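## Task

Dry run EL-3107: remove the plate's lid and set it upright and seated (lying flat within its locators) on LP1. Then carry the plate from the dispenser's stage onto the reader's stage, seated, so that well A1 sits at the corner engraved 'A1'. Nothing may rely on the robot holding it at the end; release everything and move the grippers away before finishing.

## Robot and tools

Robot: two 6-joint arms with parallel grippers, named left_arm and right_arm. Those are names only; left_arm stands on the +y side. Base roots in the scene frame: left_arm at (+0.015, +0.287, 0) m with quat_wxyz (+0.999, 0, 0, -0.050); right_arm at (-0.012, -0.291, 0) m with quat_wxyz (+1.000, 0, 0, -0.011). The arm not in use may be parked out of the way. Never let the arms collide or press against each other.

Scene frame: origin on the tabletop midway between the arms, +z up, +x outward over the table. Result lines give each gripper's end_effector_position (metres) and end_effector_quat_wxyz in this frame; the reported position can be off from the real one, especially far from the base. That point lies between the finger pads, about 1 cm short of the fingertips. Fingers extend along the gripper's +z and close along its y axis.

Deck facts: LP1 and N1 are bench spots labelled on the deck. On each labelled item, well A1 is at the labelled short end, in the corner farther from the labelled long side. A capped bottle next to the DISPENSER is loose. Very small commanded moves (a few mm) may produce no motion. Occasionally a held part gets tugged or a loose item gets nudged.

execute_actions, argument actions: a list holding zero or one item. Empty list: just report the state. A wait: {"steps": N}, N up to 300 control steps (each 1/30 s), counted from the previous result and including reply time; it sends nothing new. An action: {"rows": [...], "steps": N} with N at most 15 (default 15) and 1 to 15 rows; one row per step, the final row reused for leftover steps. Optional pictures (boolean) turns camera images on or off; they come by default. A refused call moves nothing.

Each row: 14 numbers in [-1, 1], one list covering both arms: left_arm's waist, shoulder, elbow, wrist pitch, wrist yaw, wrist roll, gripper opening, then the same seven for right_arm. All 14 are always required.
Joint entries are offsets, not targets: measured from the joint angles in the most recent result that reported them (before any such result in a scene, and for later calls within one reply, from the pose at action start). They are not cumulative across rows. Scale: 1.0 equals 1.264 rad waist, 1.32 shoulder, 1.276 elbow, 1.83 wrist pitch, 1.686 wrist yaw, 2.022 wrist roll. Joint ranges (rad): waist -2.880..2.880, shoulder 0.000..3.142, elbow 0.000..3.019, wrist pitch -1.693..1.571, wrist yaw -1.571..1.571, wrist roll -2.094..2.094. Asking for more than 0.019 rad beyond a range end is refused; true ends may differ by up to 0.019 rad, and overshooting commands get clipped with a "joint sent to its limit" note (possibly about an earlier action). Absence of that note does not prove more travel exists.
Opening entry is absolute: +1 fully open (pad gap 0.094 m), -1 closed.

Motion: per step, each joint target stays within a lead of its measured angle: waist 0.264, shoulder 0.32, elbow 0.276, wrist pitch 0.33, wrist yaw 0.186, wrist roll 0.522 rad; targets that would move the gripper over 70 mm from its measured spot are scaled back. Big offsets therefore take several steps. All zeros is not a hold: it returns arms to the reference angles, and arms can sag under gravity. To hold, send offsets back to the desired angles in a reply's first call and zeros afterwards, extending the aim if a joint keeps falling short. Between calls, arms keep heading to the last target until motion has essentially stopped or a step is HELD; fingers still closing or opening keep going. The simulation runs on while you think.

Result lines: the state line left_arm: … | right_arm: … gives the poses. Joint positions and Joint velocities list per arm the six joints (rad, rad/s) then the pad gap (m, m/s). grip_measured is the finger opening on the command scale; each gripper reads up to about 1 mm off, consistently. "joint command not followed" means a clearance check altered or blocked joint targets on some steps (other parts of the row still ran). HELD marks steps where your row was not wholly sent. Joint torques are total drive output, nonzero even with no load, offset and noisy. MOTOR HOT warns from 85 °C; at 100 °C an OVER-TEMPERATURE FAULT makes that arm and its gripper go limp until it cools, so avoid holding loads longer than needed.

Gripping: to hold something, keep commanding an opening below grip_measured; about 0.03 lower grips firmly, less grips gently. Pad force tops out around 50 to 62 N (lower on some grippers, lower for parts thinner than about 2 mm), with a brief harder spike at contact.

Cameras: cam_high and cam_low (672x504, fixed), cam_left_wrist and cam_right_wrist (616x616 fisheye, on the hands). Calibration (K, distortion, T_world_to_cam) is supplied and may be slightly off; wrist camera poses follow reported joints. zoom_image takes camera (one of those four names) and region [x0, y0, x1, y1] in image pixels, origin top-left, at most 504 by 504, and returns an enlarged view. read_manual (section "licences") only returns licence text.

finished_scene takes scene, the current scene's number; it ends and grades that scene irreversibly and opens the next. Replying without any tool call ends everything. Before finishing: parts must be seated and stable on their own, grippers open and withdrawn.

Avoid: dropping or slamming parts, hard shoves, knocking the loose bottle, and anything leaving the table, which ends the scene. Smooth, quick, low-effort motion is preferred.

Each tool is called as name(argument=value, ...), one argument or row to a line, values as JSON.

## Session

execute_actions(
  actions=[],
)

Scene clock: 0.00 s of 9600.00 s.
left_arm: end_effector_position=(+0.2157, +0.0933, +0.3676) grip_measured=+1.000 end_effector_quat_wxyz=(+0.037, -0.188, +0.971, -0.146) | right_arm: end_effector_position=(+0.3968, -0.4524, +0.2919) grip_measured=+1.000 end_effector_quat_wxyz=(-0.034, -0.508, +0.860, -0.033)
Joint positions: left_arm=[-0.586  0.935  1.275 -1.636  0.128 -1.087  0.094] | right_arm=[-0.316  1.484  1.545 -1.626  0.095 -1.404  0.094]
Joint velocities: left_arm=[-0.005 -0.015 -0.022  0.002 -0.037 -0.007  0.   ] | right_arm=[-0.015 -0.005  0.007 -0.012 -0.007 -0.007  0.   ]
Joint torques (N m, as the arm reports them, + toward a larger angle): no reading
Motor temperatures (°C, as the motors report them): left_arm=[32 31 32 32 31 30] | right_arm=[31 30 31 29 32 31]
camera_calibration (this result's frames):
cam_left_wrist: T_world_to_cam=[[0.353851, -0.889188, 0.290058, -0.0982492], [-0.82063, -0.146373, 0.552396, -0.00491818], [-0.448727, -0.433496, -0.781489, 0.553172], [0, 0, 0, 1]] pos_world=[0.278953, 0.151716, 0.463513]
cam_right_wrist: T_world_to_cam=[[0.876617, -0.481157, 0.00559274, -0.567087], [-0.363361, -0.654296, 0.663223, -0.340567], [-0.315455, -0.583425, -0.748401, 0.206859], [0, 0, 0, 1]] pos_world=[0.438623, -0.375003, 0.383857]

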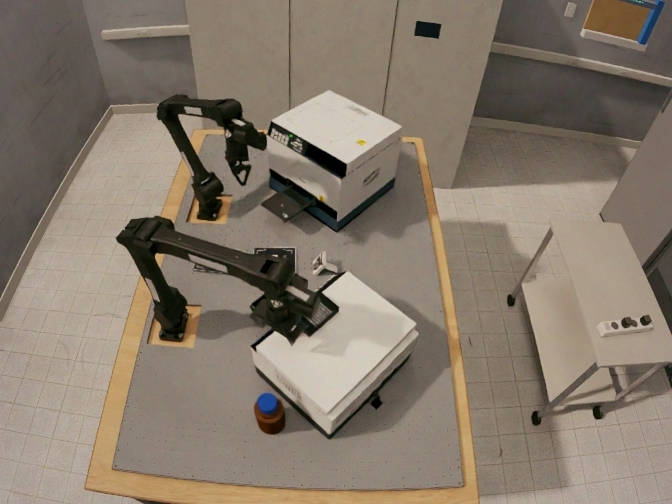

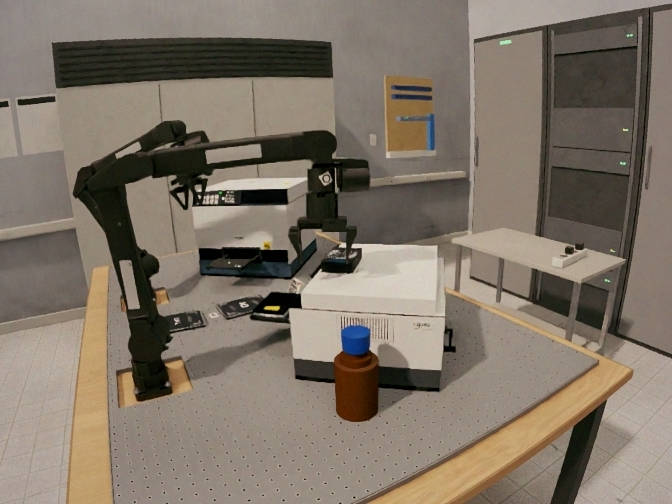

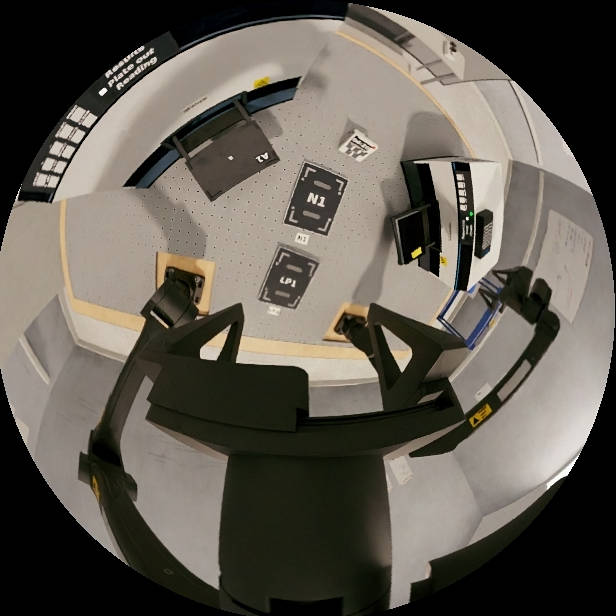

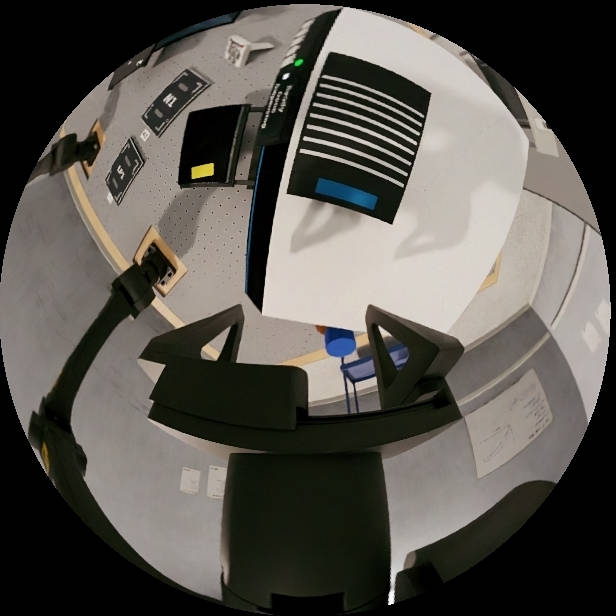

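zoom_image(
  camera="cam_low",
  region=[230, 280, 310, 335],
)

zoom_image(
  camera="cam_right_wrist",
  region=[150, 80, 290, 210],
)

zoom_image(
  camera="cam_left_wrist",
  region=[370, 180, 470, 290],
)

Region (230, 280, 310, 335) of cam_low's 672x504 image, scaled by 6.300, with more detail than that image has; it fills the top 346 rows of this view, and the rest is white.

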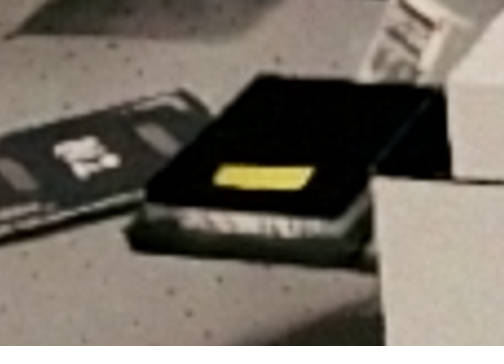

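Region (150, 80, 290, 210) of cam_right_wrist's 616x616 image, scaled by 3.600, with more detail than that image has; it fills the top 468 rows of this view, and the rest is white.

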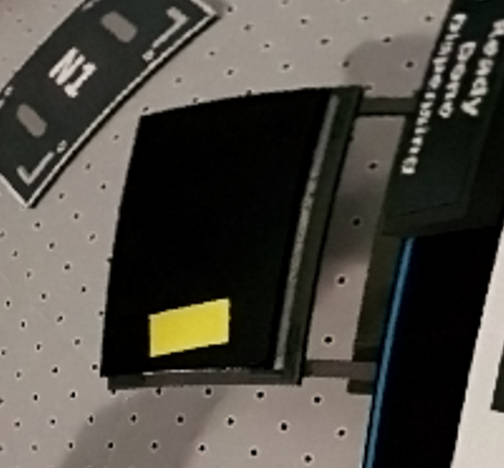

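Region (370, 180, 470, 290) of cam_left_wrist's 616x616 image, scaled by 4.582, with more detail than that image has; it fills the left 458 columns of this view, and the rest is white.

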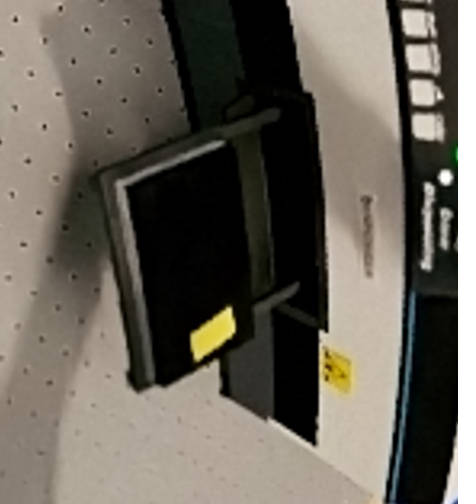

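execute_actions(
  actions=[
    {"rows":[[-0.1,0,0,0,-0.076,1,1,0,-0.3,0,0,0,0,1],[-0.1,0,0,0,-0.076,1,1,0,-0.3,0,0,0,0,1],[-0.1,0,0,0,-0.076,1,1,0,-0.3,0,0,0,0,1],[-0.1,0,0,0,-0.076,1,1,0,-0.3,0,0,0,0,1],[-0.1,0,0,0,-0.076,1,1,0,-0.3,0,0,0,0,1],[-0.1,0,0,0,-0.076,1,1,0,-0.3,0,0,0,0,1],[-0.24,0.2,0.1,0,-0.076,1,1,-0.2,-0.8,-0.8,0,0,0.7,1]]},
  ],
  pictures=false,
)

execute_actions(
  actions=[
    {"steps":40},
  ],
  pictures=false,
)

Scene clock: 2.87 s of 9600.00 s.
left_arm: end_effector_position=(+0.2081, -0.0101, +0.3222) grip_measured=+1.000 end_effector_quat_wxyz=(+0.039, +0.580, +0.813, -0.016) | right_arm: end_effector_position=(+0.1955, -0.4392, +0.3220) grip_measured=+1.000 end_effector_quat_wxyz=(+0.042, -0.200, +0.973, -0.105)
Joint positions: left_arm=[-0.892  1.221  1.373 -1.638  0.     0.247  0.094] | right_arm=[-0.532  0.886  1.137 -1.616  0.095 -0.968  0.094]
Joint velocities: left_arm=[-0.044  0.601 -0.007  0.017 -0.022  2.923  0.   ] | right_arm=[-0.464 -1.988 -1.56   0.007  0.022  1.663  0.   ]
Joint torques (N m, as the arm reports them, + toward a larger angle): left_arm=[  1.6  -14.06  12.33   0.39  -0.17   0.03] | right_arm=[-0.07 -2.72  8.59  1.08 -0.01  0.2 ]
Motor temperatures (°C, as the motors report them): left_arm=[32 31 33 32 31 30] | right_arm=[31 30 32 29 32 31]
Steps of this call (steps 1 to 71: nothing new was sent; steps 72 to 86: all 15 steps of this action). Readings (joint positions):
72: left_arm=[-0.596 0.935 1.275 -1.636 0.072 -1.019] | right_arm=[-0.316 1.478 1.545 -1.625 0.095 -1.404]
73: left_arm=[-0.618 0.935 1.275 -1.636 0.024 -0.920] | right_arm=[-0.316 1.468 1.538 -1.624 0.095 -1.404]
75: left_arm=[-0.675 0.935 1.275 -1.636 0.006 -0.726] | right_arm=[-0.316 1.426 1.529 -1.624 0.095 -1.404]
79: left_arm=[-0.745 0.965 1.295 -1.640 -0.000 -0.392] | right_arm=[-0.336 1.286 1.486 -1.616 0.091 -1.329]
86: the state above

Scene clock: 4.20 s of 9600.00 s.
left_arm: end_effector_position=(+0.2068, -0.0081, +0.3263) grip_measured=+1.000 end_effector_quat_wxyz=(+0.048, +0.818, +0.574, -0.002) | right_arm: end_effector_position=(+0.0566, -0.3557, +0.1345) grip_measured=+1.000 end_effector_quat_wxyz=(+0.003, +0.283, +0.958, -0.050)
Joint positions: left_arm=[-0.892  1.209  1.373 -1.638  0.     0.926  0.094] | right_arm=[-0.555  0.423  0.506 -1.62   0.094 -0.004  0.094]
Joint velocities: left_arm=[-0.015 -0.015 -0.007  0.002  0.051  0.022  0.   ] | right_arm=[ 0.005  0.015 -0.012 -0.017 -0.007  0.037  0.   ]
Joint torques (N m, as the arm reports them, + toward a larger angle): left_arm=[ 1.59 -8.99 12.29  0.5  -0.08  0.14] | right_arm=[-1.46  3.23 11.44  0.72  0.14  0.26]
Motor temperatures (°C, as the motors report them): left_arm=[32 31 33 32 31 30] | right_arm=[31 30 32 29 32 31]
Steps of this call (steps 1 to 40: the robot went on to your last target). Readings (joint positions):
1: left_arm=[-0.892 1.236 1.373 -1.638 0.000 0.344] | right_arm=[-0.543 0.818 1.080 -1.617 0.095 -0.910]
2: left_arm=[-0.892 1.242 1.373 -1.638 0.000 0.441] | right_arm=[-0.550 0.747 1.022 -1.618 0.095 -0.851]
4: left_arm=[-0.892 1.238 1.373 -1.638 0.000 0.613] | right_arm=[-0.553 0.603 0.905 -1.619 0.095 -0.730]
8: left_arm=[-0.892 1.217 1.373 -1.638 0.000 0.799] | right_arm=[-0.553 0.413 0.672 -1.625 0.095 -0.467]
40: the state above

Target (2.0, 2.0, -1.57, roll 1.38).

execute_actions(
  actions=[
    {"rows":[[0,0.59,0.53,0.04,0,0.228,1,0,0,0,0,0,0,1]]},
  ],
  pictures=false,
)

execute_actions(
  actions=[
    {"steps":30},
  ],
)

Scene clock: 8.53 s of 9600.00 s.
left_arm: end_effector_position=(+0.3360, -0.2060, +0.2599) grip_measured=+1.000 end_effector_quat_wxyz=(+0.030, +0.910, +0.414, +0.004) | right_arm: end_effector_position=(+0.0566, -0.3557, +0.1345) grip_measured=+1.000 end_effector_quat_wxyz=(+0.003, +0.283, +0.958, -0.050)
Joint positions: left_arm=[-0.892  1.853  1.932 -1.589  0.     1.294  0.094] | right_arm=[-0.555  0.423  0.506 -1.62   0.094 -0.004  0.094]
Joint velocities: left_arm=[-0.005  1.441  0.994  0.085  0.007  0.505  0.   ] | right_arm=[-0.005  0.024  0.007  0.007 -0.051 -0.051  0.   ]
Joint torques (N m, as the arm reports them, + toward a larger angle): left_arm=[  1.43 -16.32  13.6    1.05  -0.06   0.09] | right_arm=[-0.38  2.82  9.85  0.99  0.1   0.09]
Motor temperatures (°C, as the motors report them): left_arm=[32 31 34 32 31 30] | right_arm=[31 30 33 29 32 31]
Steps of this call (steps 1 to 15: the robot went on to your last target; steps 16 to 90: nothing new was sent; then 0.83 s passed at rest; steps 91 to 105: all 15 steps of this action). Readings (joint positions):
91: left_arm=[-0.892 1.219 1.381 -1.637 0.000 0.959] | right_arm=[-0.555 0.423 0.506 -1.620 0.094 -0.004]
92: left_arm=[-0.892 1.241 1.410 -1.637 0.000 1.004] | right_arm=[-0.555 0.423 0.506 -1.620 0.094 -0.004]
94: left_arm=[-0.892 1.319 1.493 -1.630 0.000 1.077] | right_arm=[-0.555 0.423 0.506 -1.620 0.094 -0.004]
98: left_arm=[-0.892 1.507 1.662 -1.610 0.000 1.182] | right_arm=[-0.555 0.423 0.506 -1.620 0.094 -0.004]
105: the state above

Scene clock: 9.53 s of 9600.00 s.
left_arm: end_effector_position=(+0.3556, -0.2359, +0.1936) grip_measured=+1.000 end_effector_quat_wxyz=(-0.005, +0.926, +0.376, -0.001) | right_arm: end_effector_position=(+0.0566, -0.3557, +0.1345) grip_measured=+1.000 end_effector_quat_wxyz=(+0.003, +0.283, +0.958, -0.050)
Joint positions: left_arm=[-0.892  2.011  1.999 -1.57   0.     1.378  0.094] | right_arm=[-0.555  0.423  0.506 -1.62   0.094 -0.004  0.094]
Joint velocities: left_arm=[-0.005  0.015 -0.007 -0.007 -0.007 -0.051  0.   ] | right_arm=[-0.005 -0.005  0.002 -0.002 -0.007 -0.081  0.   ]
Joint torques (N m, as the arm reports them, + toward a larger angle): left_arm=[  1.77 -22.72  13.93   0.2   -0.02   0.13] | right_arm=[-0.41  2.81  9.85  0.99  0.1   0.08]
Motor temperatures (°C, as the motors report them): left_arm=[32 31 34 32 31 30] | right_arm=[31 30 33 29 32 31]
Steps of this call (steps 1 to 30: the robot went on to your last target). Readings (joint positions):
1: left_arm=[-0.892 1.900 1.964 -1.584 0.000 1.310] | right_arm=[-0.555 0.423 0.506 -1.620 0.094 -0.004]
2: left_arm=[-0.892 1.939 1.986 -1.577 0.000 1.323] | right_arm=[-0.555 0.423 0.506 -1.620 0.094 -0.004]
4: left_arm=[-0.892 1.992 1.994 -1.570 0.000 1.342] | right_arm=[-0.555 0.423 0.506 -1.620 0.094 -0.004]
8: left_arm=[-0.892 2.029 1.994 -1.570 0.000 1.363] | right_arm=[-0.555 0.423 0.506 -1.620 0.094 -0.004]
30: the state above
All arms were judged still, so your last target was given up. Only a new action makes them travel on or press farther. Fingers that are still opening or closing keep moving.
camera_calibration (this result's frames):
cam_left_wrist: T_world_to_cam=[[-0.696207, 0.717834, 0.00322719, 0.418023], [0.578909, 0.558798, 0.593809, -0.181537], [0.424453, 0.415282, -0.8046, 0.231535], [0, 0, 0, 1]] pos_world=[0.297848, -0.294781, 0.292743]
cam_right_wrist: T_world_to_cam=[[-0.540167, -0.837907, 0.0783045, -0.277971], [-0.669971, 0.484474, 0.562516, 0.139442], [-0.509273, 0.251391, -0.82307, 0.356196], [0, 0, 0, 1]] pos_world=[0.124672, -0.390014, 0.236502]

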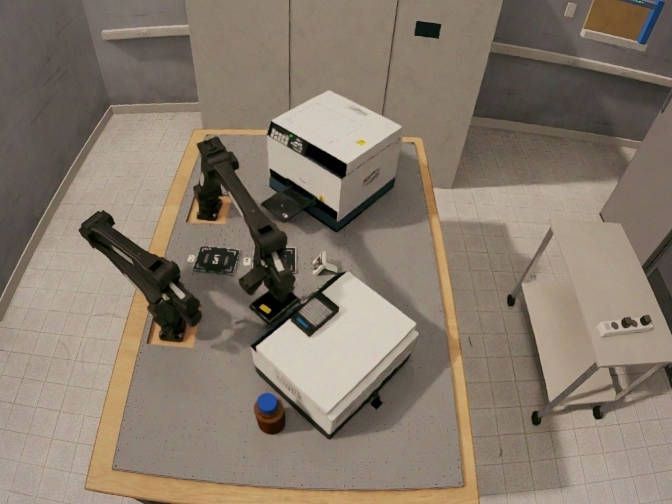

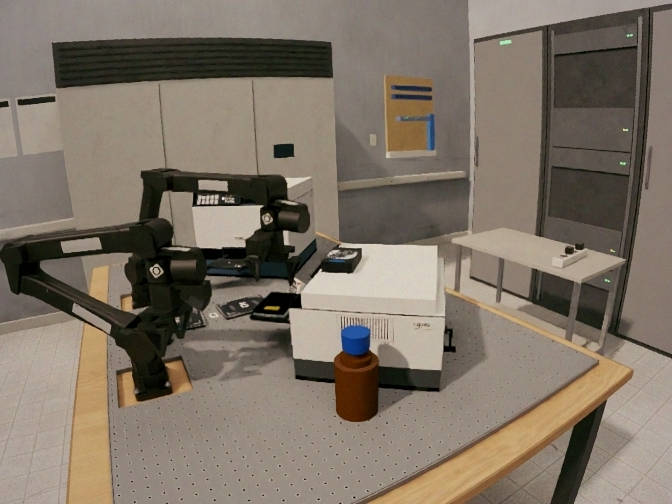

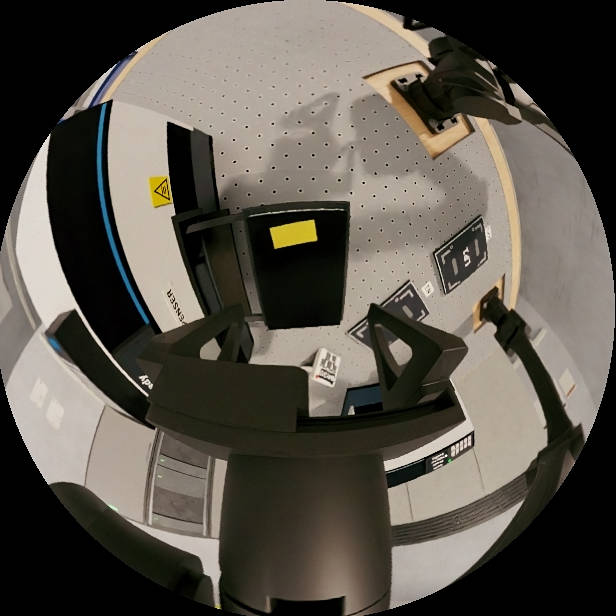

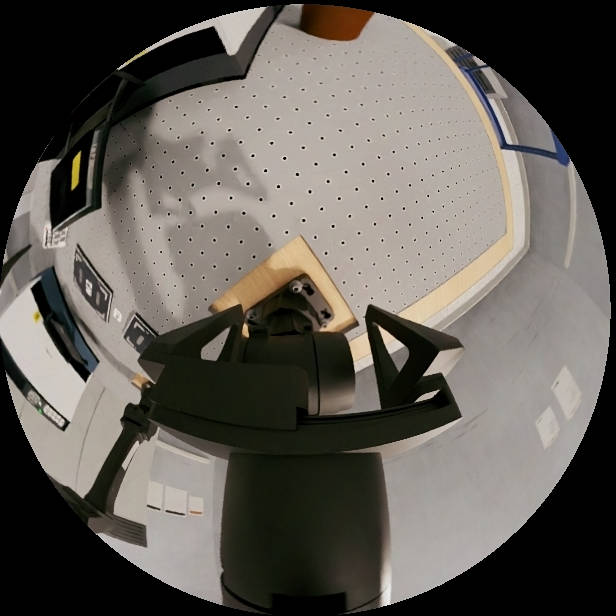

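execute_actions(
  actions=[
    {"rows":[[-0.018,0.015,-0.05,0.058,0,-0.038,1,0,0,0,0,0,0,1]]},
  ],
)

zoom_image(
  camera="cam_left_wrist",
  region=[200, 170, 420, 370],
)

Scene clock: 10.97 s of 9600.00 s.
left_arm: end_effector_position=(+0.3536, -0.2434, +0.1663) grip_measured=+1.000 end_effector_quat_wxyz=(+0.005, +0.916, +0.402, +0.001) | right_arm: end_effector_position=(+0.0566, -0.3557, +0.1345) grip_measured=+1.000 end_effector_quat_wxyz=(+0.003, +0.283, +0.958, -0.050)
Joint positions: left_arm=[-0.901  2.015  1.933 -1.479  0.     1.313  0.094] | right_arm=[-0.555  0.423  0.506 -1.62   0.094 -0.004  0.094]
Joint velocities: left_arm=[-0.005  0.005 -0.007  0.002 -0.007 -0.051  0.   ] | right_arm=[-0.005 -0.015 -0.017 -0.002 -0.022  0.037  0.   ]
Joint torques (N m, as the arm reports them, + toward a larger angle): left_arm=[  0.72 -18.57  10.11   1.04  -0.01  -0.09] | right_arm=[-0.38  2.81  9.85  0.99  0.1   0.09]
Motor temperatures (°C, as the motors report them): left_arm=[32 31 34 32 31 30] | right_arm=[31 30 33 29 32 31]
Steps of this call (steps 1 to 28: nothing new was sent; steps 29 to 43: all 15 steps of this action). Readings (joint positions):
29: left_arm=[-0.892 2.011 1.991 -1.555 0.000 1.369] | right_arm=[-0.555 0.423 0.506 -1.620 0.094 -0.004]
30: left_arm=[-0.893 2.007 1.977 -1.526 0.000 1.357] | right_arm=[-0.555 0.423 0.506 -1.620 0.094 -0.004]
32: left_arm=[-0.895 2.008 1.954 -1.492 0.000 1.340] | right_arm=[-0.555 0.423 0.506 -1.620 0.094 -0.004]
36: left_arm=[-0.899 2.015 1.934 -1.482 0.000 1.322] | right_arm=[-0.555 0.423 0.506 -1.620 0.094 -0.004]
43: the state above
camera_calibration (this result's frames):
cam_left_wrist: T_world_to_cam=[[-0.735261, 0.677556, -0.0175628, 0.429559], [0.539523, 0.600763, 0.589914, -0.135175], [0.410251, 0.424265, -0.807275, 0.221141], [0, 0, 0, 1]] pos_world=[0.298045, -0.303664, 0.265807]
cam_right_wrist: T_world_to_cam=[[-0.540167, -0.837907, 0.0783045, -0.277971], [-0.669971, 0.484474, 0.562516, 0.139442], [-0.509273, 0.251391, -0.82307, 0.356196], [0, 0, 0, 1]] pos_world=[0.124672, -0.390014, 0.236502]

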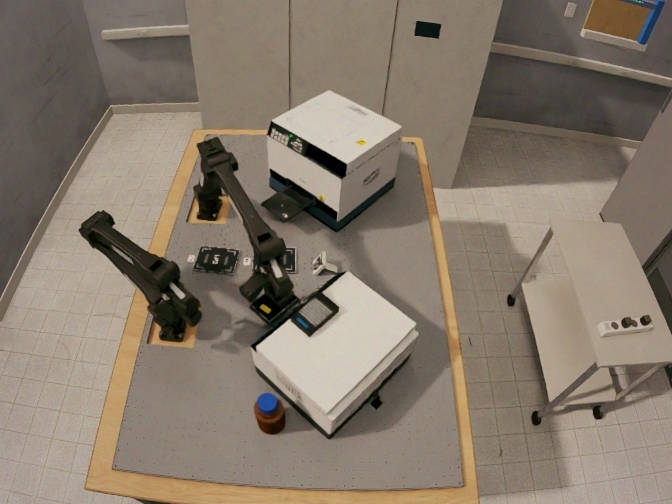

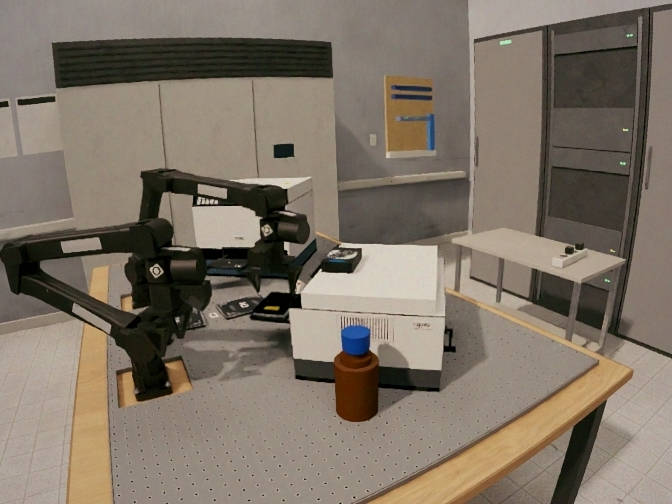

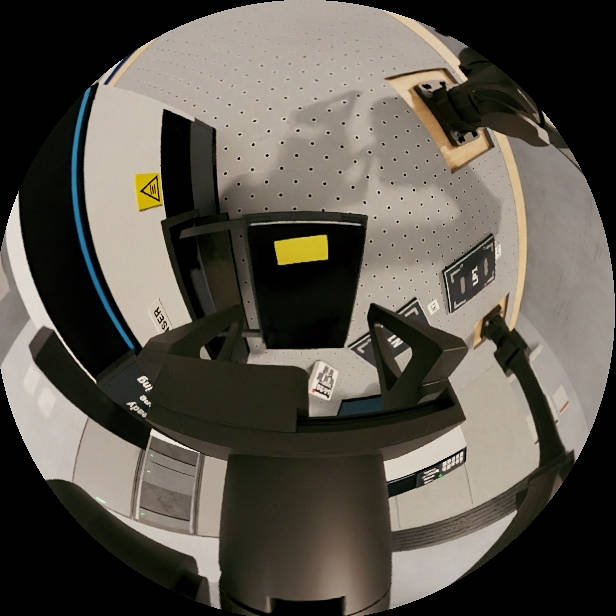

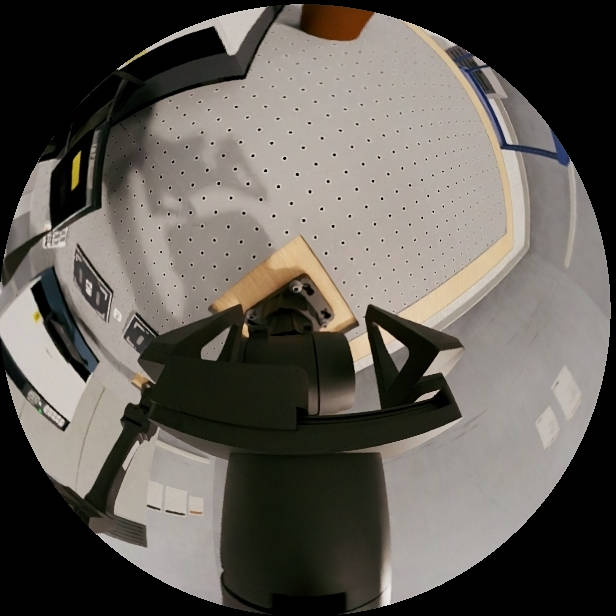

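Region (200, 170, 420, 370) of cam_left_wrist's 616x616 image, scaled by 2.291, with more detail than that image has; it fills the top 458 rows of this view, and the rest is white.

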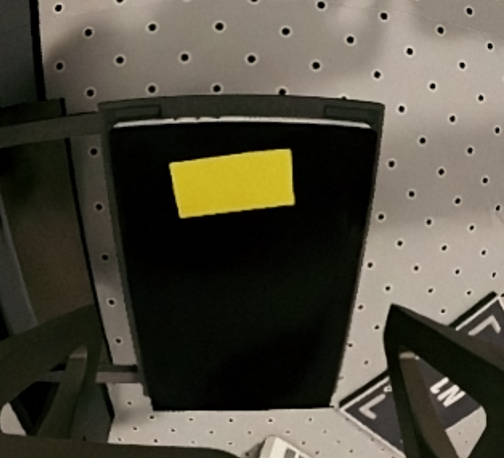

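execute_actions(
  actions=[
    {"rows":[[0,0.02,-0.035,0.038,0,0,1,0,0,0,0,0,0,1]]},
  ],
)

zoom_image(
  camera="cam_left_wrist",
  region=[200, 170, 420, 370],
)

Scene clock: 12.27 s of 9600.00 s.
left_arm: end_effector_position=(+0.3539, -0.2439, +0.1459) grip_measured=+1.000 end_effector_quat_wxyz=(+0.007, +0.915, +0.403, +0.001) | right_arm: end_effector_position=(+0.0566, -0.3557, +0.1345) grip_measured=+1.000 end_effector_quat_wxyz=(+0.003, +0.283, +0.958, -0.050)
Joint positions: left_arm=[-0.901  2.021  1.889 -1.425  0.     1.31   0.094] | right_arm=[-0.555  0.423  0.506 -1.62   0.094 -0.004  0.094]
Joint velocities: left_arm=[ 0.015  0.005 -0.012 -0.007  0.066 -0.037  0.   ] | right_arm=[ 0.005  0.015 -0.012  0.017  0.007 -0.037  0.   ]
Joint torques (N m, as the arm reports them, + toward a larger angle): left_arm=[  1.58 -18.13   9.66   0.82  -0.08   0.05] | right_arm=[-0.4   2.81  9.84  0.99  0.1   0.09]
Motor temperatures (°C, as the motors report them): left_arm=[32 31 35 32 31 30] | right_arm=[31 30 33 29 32 31]
Steps of this call (steps 1 to 15: the robot went on to your last target; steps 16 to 24: nothing new was sent; steps 25 to 39: all 15 steps of this action). Readings (joint positions):
25: left_arm=[-0.901 2.015 1.928 -1.470 0.000 1.310] | right_arm=[-0.555 0.423 0.506 -1.620 0.094 -0.004]
26: left_arm=[-0.901 2.014 1.920 -1.453 0.000 1.310] | right_arm=[-0.555 0.423 0.506 -1.620 0.094 -0.004]
28: left_arm=[-0.901 2.016 1.903 -1.432 0.000 1.310] | right_arm=[-0.555 0.423 0.506 -1.620 0.094 -0.004]
32: left_arm=[-0.901 2.021 1.889 -1.427 0.000 1.310] | right_arm=[-0.555 0.423 0.506 -1.620 0.094 -0.004]
39: the state above
camera_calibration (this result's frames):
cam_left_wrist: T_world_to_cam=[[-0.737032, 0.675535, -0.0208723, 0.430379], [0.53684, 0.603914, 0.589144, -0.121185], [0.410592, 0.423013, -0.807759, 0.204395], [0, 0, 0, 1]] pos_world=[0.298337, -0.304012, 0.24548]
cam_right_wrist: T_world_to_cam=[[-0.540167, -0.837907, 0.0783045, -0.277971], [-0.669971, 0.484474, 0.562516, 0.139442], [-0.509273, 0.251391, -0.82307, 0.356196], [0, 0, 0, 1]] pos_world=[0.124672, -0.390014, 0.236502]

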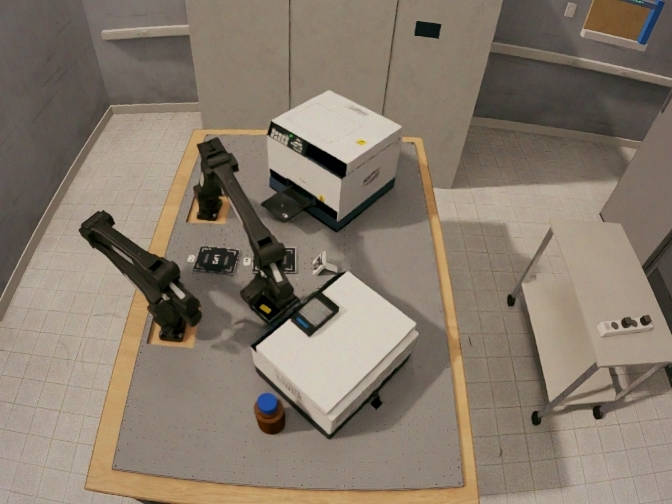

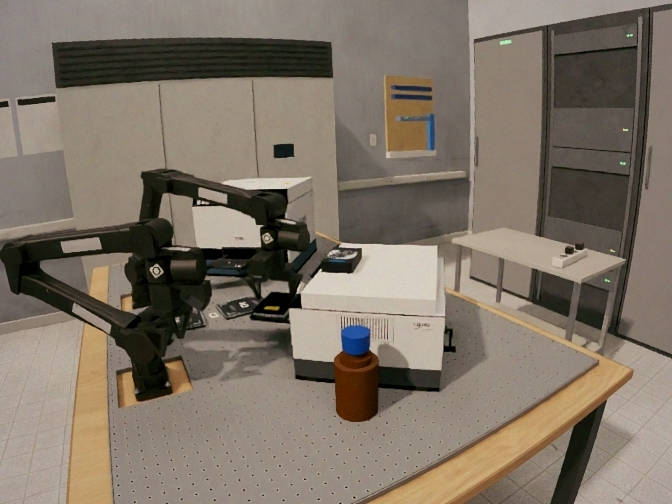

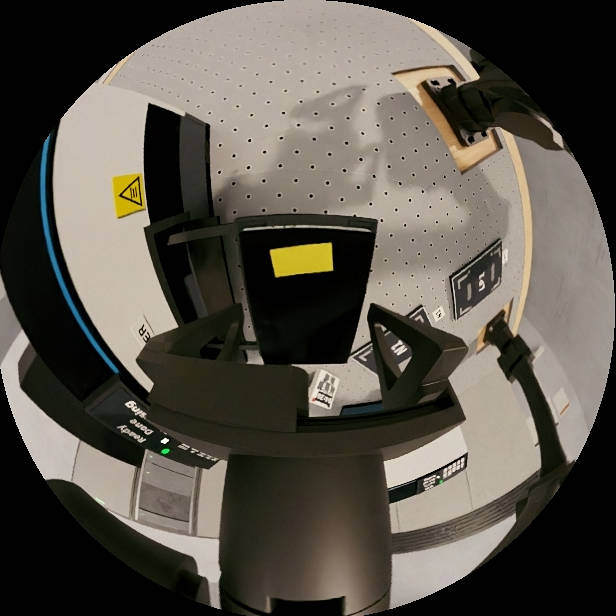

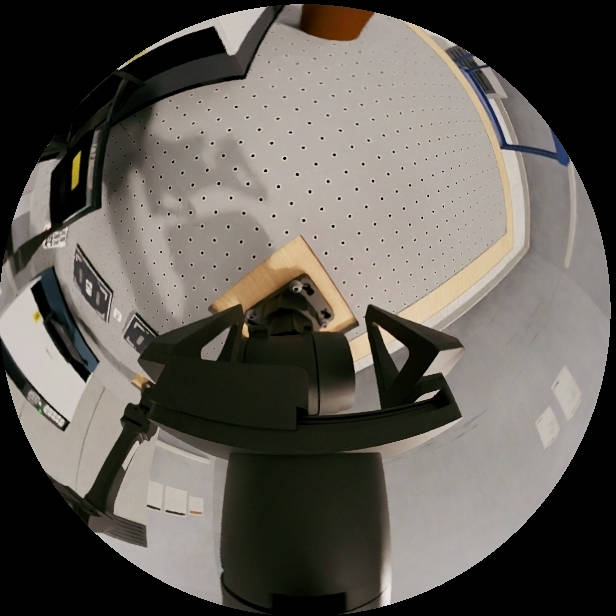

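Region (200, 170, 420, 370) of cam_left_wrist's 616x616 image, scaled by 2.291, with more detail than that image has; it fills the top 458 rows of this view, and the rest is white.

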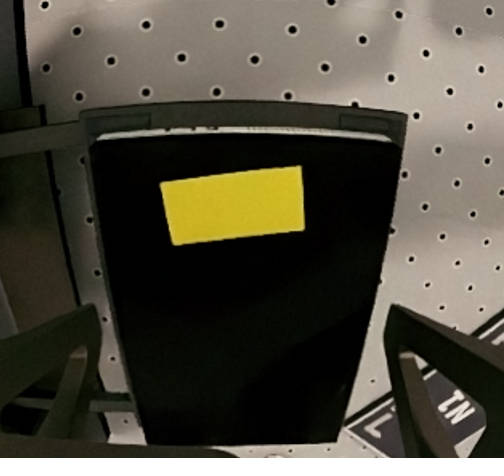

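execute_actions(
  actions=[
    {"rows":[[0,0.032,-0.011,0.015,0,0.009,1,0,0,0,0,0,0,1]]},
  ],
)

zoom_image(
  camera="cam_left_wrist",
  region=[200, 170, 420, 370],
)

Scene clock: 13.33 s of 9600.00 s.
left_arm: end_effector_position=(+0.3538, -0.2437, +0.1327) grip_measured=+1.000 end_effector_quat_wxyz=(-0.000, +0.917, +0.399, -0.000) | right_arm: end_effector_position=(+0.0566, -0.3557, +0.1345) grip_measured=+1.000 end_effector_quat_wxyz=(+0.003, +0.283, +0.958, -0.050)
Joint positions: left_arm=[-0.901  2.035  1.878 -1.413  0.     1.319  0.094] | right_arm=[-0.555  0.423  0.506 -1.62   0.094 -0.004  0.094]
Joint velocities: left_arm=[-0.005 -0.005 -0.002  0.007  0.007  0.022  0.   ] | right_arm=[ 0.005 -0.005  0.002 -0.022 -0.022 -0.037  0.   ]
Joint torques (N m, as the arm reports them, + toward a larger angle): left_arm=[  2.29 -17.73   9.23   0.88  -0.04   0.18] | right_arm=[-0.4   2.79  9.85  0.99  0.1   0.09]
Motor temperatures (°C, as the motors report them): left_arm=[32 31 35 32 31 30] | right_arm=[31 30 33 29 32 31]
Steps of this call (steps 1 to 15: the robot went on to your last target; steps 16 to 17: nothing new was sent; steps 18 to 32: all 15 steps of this action). Readings (joint positions):
18: left_arm=[-0.901 2.021 1.888 -1.423 0.000 1.311] | right_arm=[-0.555 0.423 0.506 -1.620 0.094 -0.004]
19: left_arm=[-0.901 2.021 1.886 -1.419 0.000 1.313] | right_arm=[-0.555 0.423 0.506 -1.620 0.094 -0.004]
21: left_arm=[-0.901 2.024 1.883 -1.415 0.000 1.315] | right_arm=[-0.555 0.423 0.506 -1.620 0.094 -0.004]
25: left_arm=[-0.901 2.032 1.879 -1.413 0.000 1.318] | right_arm=[-0.555 0.423 0.506 -1.620 0.094 -0.004]
32: the state above
camera_calibration (this result's frames):
cam_left_wrist: T_world_to_cam=[[-0.731183, 0.682144, -0.00723473, 0.427551], [0.546551, 0.592123, 0.592175, -0.120171], [0.408232, 0.429034, -0.805777, 0.195715], [0, 0, 0, 1]] pos_world=[0.2984, -0.304464, 0.231959]
cam_right_wrist: T_world_to_cam=[[-0.540167, -0.837907, 0.0783045, -0.277971], [-0.669971, 0.484474, 0.562516, 0.139442], [-0.509273, 0.251391, -0.82307, 0.356196], [0, 0, 0, 1]] pos_world=[0.124672, -0.390014, 0.236502]

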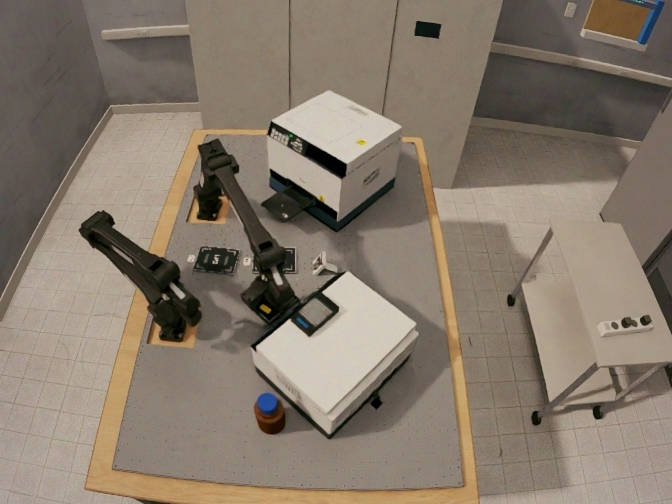

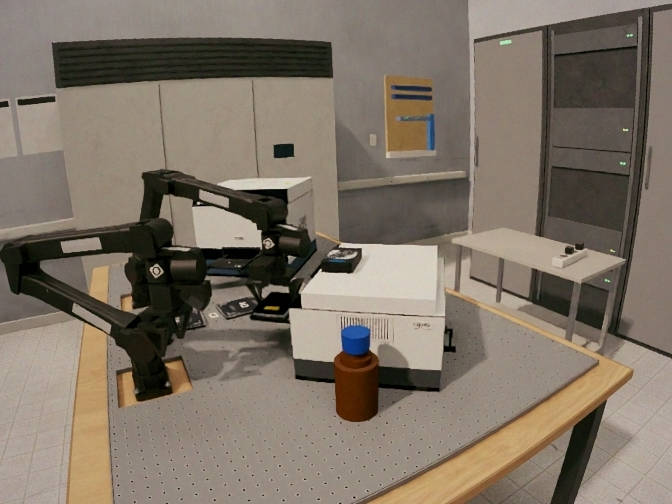

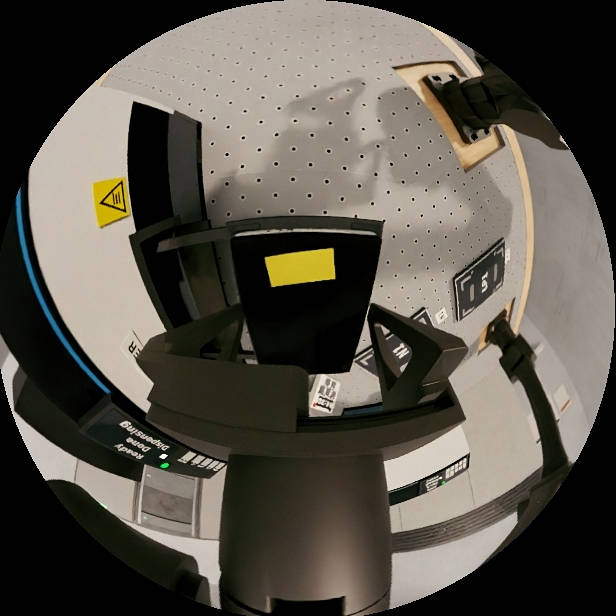

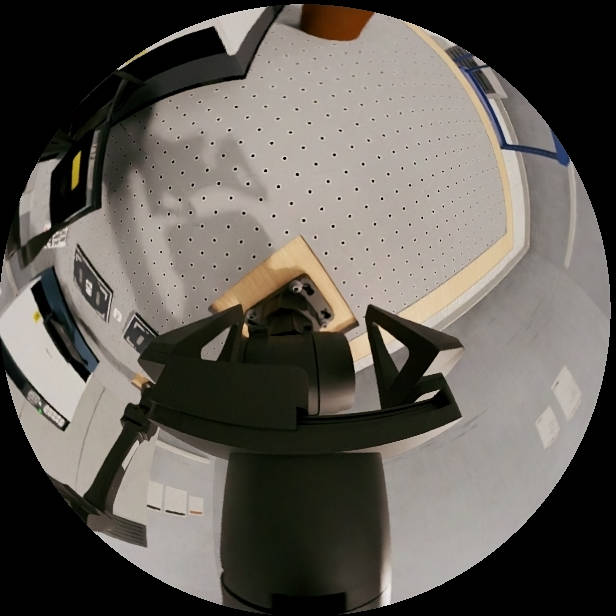

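Region (200, 170, 420, 370) of cam_left_wrist's 616x616 image, scaled by 2.291, with more detail than that image has; it fills the top 458 rows of this view, and the rest is white.

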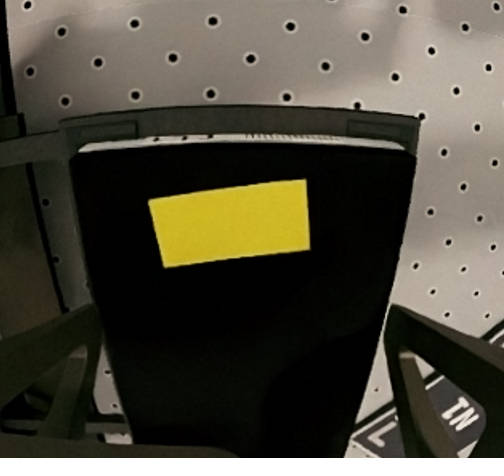

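execute_actions(
  actions=[
    {"rows":[[0,0,-0.014,0.016,0,0,1,0,0,0,0,0,0,1]],"steps":12},
  ],
  pictures=false,
)

execute_actions(
  actions=[
    {"rows":[[0,0,0.004,0,0,0,0.765,0,0,0,0,0,0,1]],"steps":10},
  ],
  pictures=false,
)

execute_actions(
  actions=[
    {"rows":[[0,-0.03,0.01,-0.01,0,0,0.765,0,0,0,0,0,0,1],[0,-0.04,0.01,-0.01,0,0,0.765,0,0,0,0,0,0,1],[0,-0.05,0.01,-0.015,0,0,0.765,0,0,0,0,0,0,1],[0,-0.06,0.01,-0.02,0,0,0.765,0,0,0,0,0,0,1],[0,-0.07,0.01,-0.025,0,0,0.765,0,0,0,0,0,0,1],[0,-0.08,0.01,-0.03,0,0,0.765,0,0,0,0,0,0,1],[0,-0.09,0.01,-0.04,0,0,0.765,0,0,0,0,0,0,1]]},
  ],
)

Scene clock: 14.97 s of 9600.00 s.
left_arm: end_effector_position=(+0.3537, -0.2435, +0.1281) grip_measured=+1.000 end_effector_quat_wxyz=(+0.001, +0.917, +0.399, -0.000) | right_arm: end_effector_position=(+0.0566, -0.3557, +0.1345) grip_measured=+1.000 end_effector_quat_wxyz=(+0.003, +0.283, +0.958, -0.050)
Joint positions: left_arm=[-0.901  2.035  1.865 -1.399  0.     1.319  0.094] | right_arm=[-0.555  0.423  0.506 -1.62   0.094 -0.004  0.094]
Joint velocities: left_arm=[-0.015 -0.005  0.002 -0.007 -0.081 -0.051  0.   ] | right_arm=[-0.005 -0.005 -0.002 -0.007 -0.022 -0.037  0.   ]
Joint torques (N m, as the arm reports them, + toward a larger angle): left_arm=[  1.64 -19.39   9.29   0.79  -0.09   0.05] | right_arm=[-0.4   2.8   9.84  0.98  0.1   0.09]
Motor temperatures (°C, as the motors report them): left_arm=[32 31 35 32 31 30] | right_arm=[31 30 33 29 32 31]
Steps of this call (steps 1 to 15: the robot went on to your last target; steps 16 to 37: nothing new was sent; steps 38 to 49: all 12 steps of this action). Readings (joint positions):
38: left_arm=[-0.901 2.035 1.876 -1.410 0.000 1.319] | right_arm=[-0.555 0.423 0.506 -1.620 0.094 -0.004]
39: left_arm=[-0.901 2.035 1.873 -1.406 0.000 1.319] | right_arm=[-0.555 0.423 0.506 -1.620 0.094 -0.004]
41: left_arm=[-0.901 2.035 1.868 -1.401 0.000 1.319] | right_arm=[-0.555 0.423 0.506 -1.620 0.094 -0.004]
45: left_arm=[-0.901 2.035 1.865 -1.399 0.000 1.319] | right_arm=[-0.555 0.423 0.506 -1.620 0.094 -0.004]
49: the state above

Scene clock: 15.30 s of 9600.00 s.
left_arm: end_effector_position=(+0.3537, -0.2435, +0.1281) grip_measured=+0.797 end_effector_quat_wxyz=(+0.001, +0.917, +0.399, -0.000) | right_arm: end_effector_position=(+0.0566, -0.3557, +0.1345) grip_measured=+1.000 end_effector_quat_wxyz=(+0.003, +0.283, +0.958, -0.050)
Joint positions: left_arm=[-0.901  2.035  1.865 -1.399  0.     1.319  0.084] | right_arm=[-0.555  0.423  0.506 -1.62   0.094 -0.004  0.094]
Joint velocities: left_arm=[ 0.005  0.005 -0.002 -0.012 -0.037  0.007 -0.   ] | right_arm=[ 0.005 -0.015 -0.002 -0.022  0.051  0.007  0.   ]
Joint torques (N m, as the arm reports them, + toward a larger angle): left_arm=[  1.93 -20.29  10.01   0.21  -0.08   0.  ] | right_arm=[-0.43  2.79  9.85  1.    0.1   0.09]
Motor temperatures (°C, as the motors report them): left_arm=[32 31 35 32 31 30] | right_arm=[31 30 33 29 32 31]
Steps of this call (steps 1 to 10: all 10 steps of this action). Readings (joint positions):
1: left_arm=[-0.901 2.035 1.865 -1.399 0.000 1.319] | right_arm=[-0.555 0.423 0.506 -1.620 0.094 -0.004]
2: left_arm=[-0.901 2.035 1.865 -1.399 0.000 1.319] | right_arm=[-0.555 0.423 0.506 -1.620 0.094 -0.004]
4: left_arm=[-0.901 2.035 1.865 -1.399 0.000 1.319] | right_arm=[-0.555 0.423 0.506 -1.620 0.094 -0.004]
8: left_arm=[-0.901 2.035 1.865 -1.399 0.000 1.319] | right_arm=[-0.555 0.423 0.506 -1.620 0.094 -0.004]
10: the state above

Scene clock: 15.80 s of 9600.00 s.
left_arm: end_effector_position=(+0.3439, -0.2282, +0.1955) grip_measured=+0.797 end_effector_quat_wxyz=(+0.028, +0.917, +0.399, +0.004) | right_arm: end_effector_position=(+0.0566, -0.3557, +0.1345) grip_measured=+1.000 end_effector_quat_wxyz=(+0.003, +0.283, +0.958, -0.050)
Joint positions: left_arm=[-0.901  1.922  1.865 -1.458  0.     1.319  0.084] | right_arm=[-0.555  0.423  0.506 -1.62   0.094 -0.004  0.094]
Joint velocities: left_arm=[ 0.005 -0.132 -0.002 -0.002  0.037  0.022  0.001] | right_arm=[-0.005 -0.005 -0.017 -0.017  0.051 -0.022  0.   ]
Joint torques (N m, as the arm reports them, + toward a larger angle): left_arm=[  1.4  -19.74  11.13  -0.15  -0.05   0.05] | right_arm=[-0.4   2.79  9.85  0.99  0.1   0.09]
Motor temperatures (°C, as the motors report them): left_arm=[32 31 35 32 31 30] | right_arm=[31 30 33 29 32 31]
Steps of this call (steps 1 to 15: all 15 steps of this action). Readings (joint positions):
1: left_arm=[-0.901 2.035 1.865 -1.399 0.000 1.319] | right_arm=[-0.555 0.423 0.506 -1.620 0.094 -0.004]
2: left_arm=[-0.901 2.034 1.865 -1.399 0.000 1.319] | right_arm=[-0.555 0.423 0.506 -1.620 0.094 -0.004]
4: left_arm=[-0.901 2.029 1.865 -1.404 0.000 1.319] | right_arm=[-0.555 0.423 0.506 -1.620 0.094 -0.004]
8: left_arm=[-0.901 1.996 1.865 -1.441 0.000 1.319] | right_arm=[-0.555 0.423 0.506 -1.620 0.094 -0.004]
15: the state above
camera_calibration (this result's frames):
cam_left_wrist: T_world_to_cam=[[-0.72987, 0.680779, -0.0618935, 0.420205], [0.528934, 0.619783, 0.57974, -0.146311], [0.433035, 0.390397, -0.812448, 0.227721], [0, 0, 0, 1]] pos_world=[0.285472, -0.284287, 0.295842]
cam_right_wrist: T_world_to_cam=[[-0.540167, -0.837907, 0.0783045, -0.277971], [-0.669971, 0.484474, 0.562516, 0.139442], [-0.509273, 0.251391, -0.82307, 0.356196], [0, 0, 0, 1]] pos_world=[0.124672, -0.390014, 0.236502]

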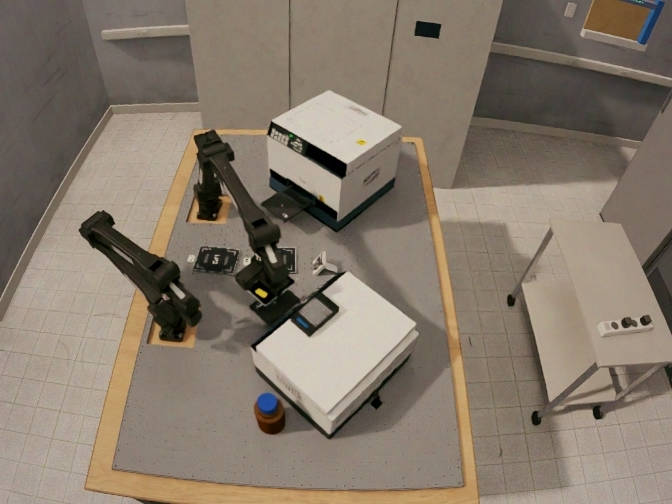

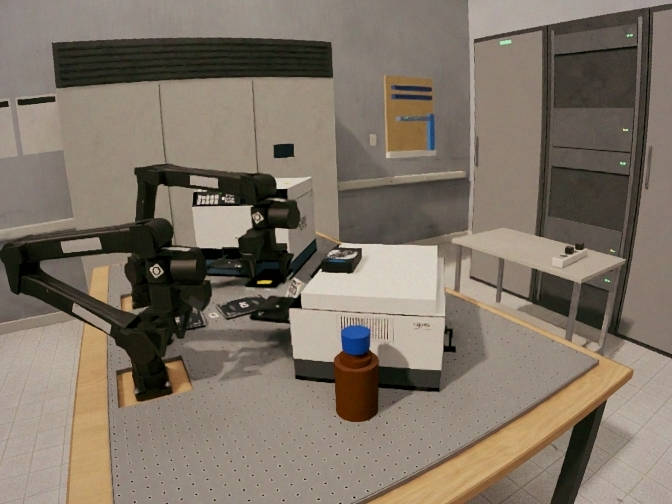

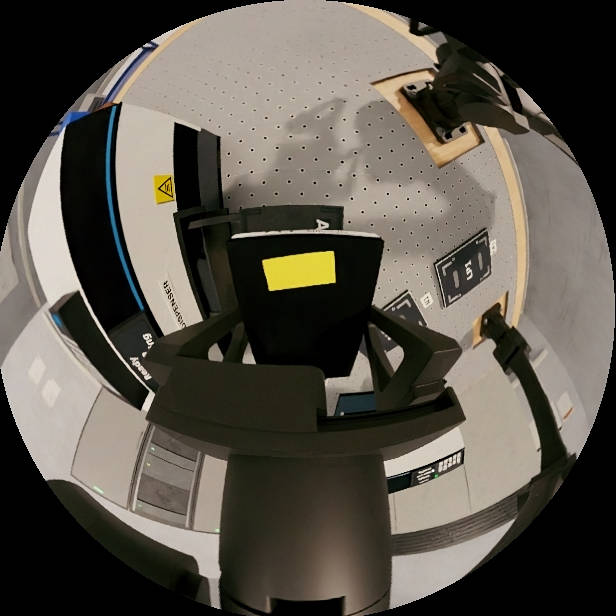

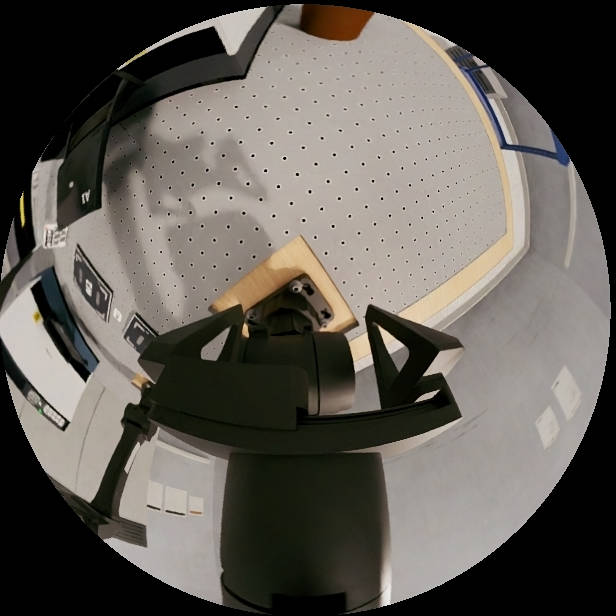

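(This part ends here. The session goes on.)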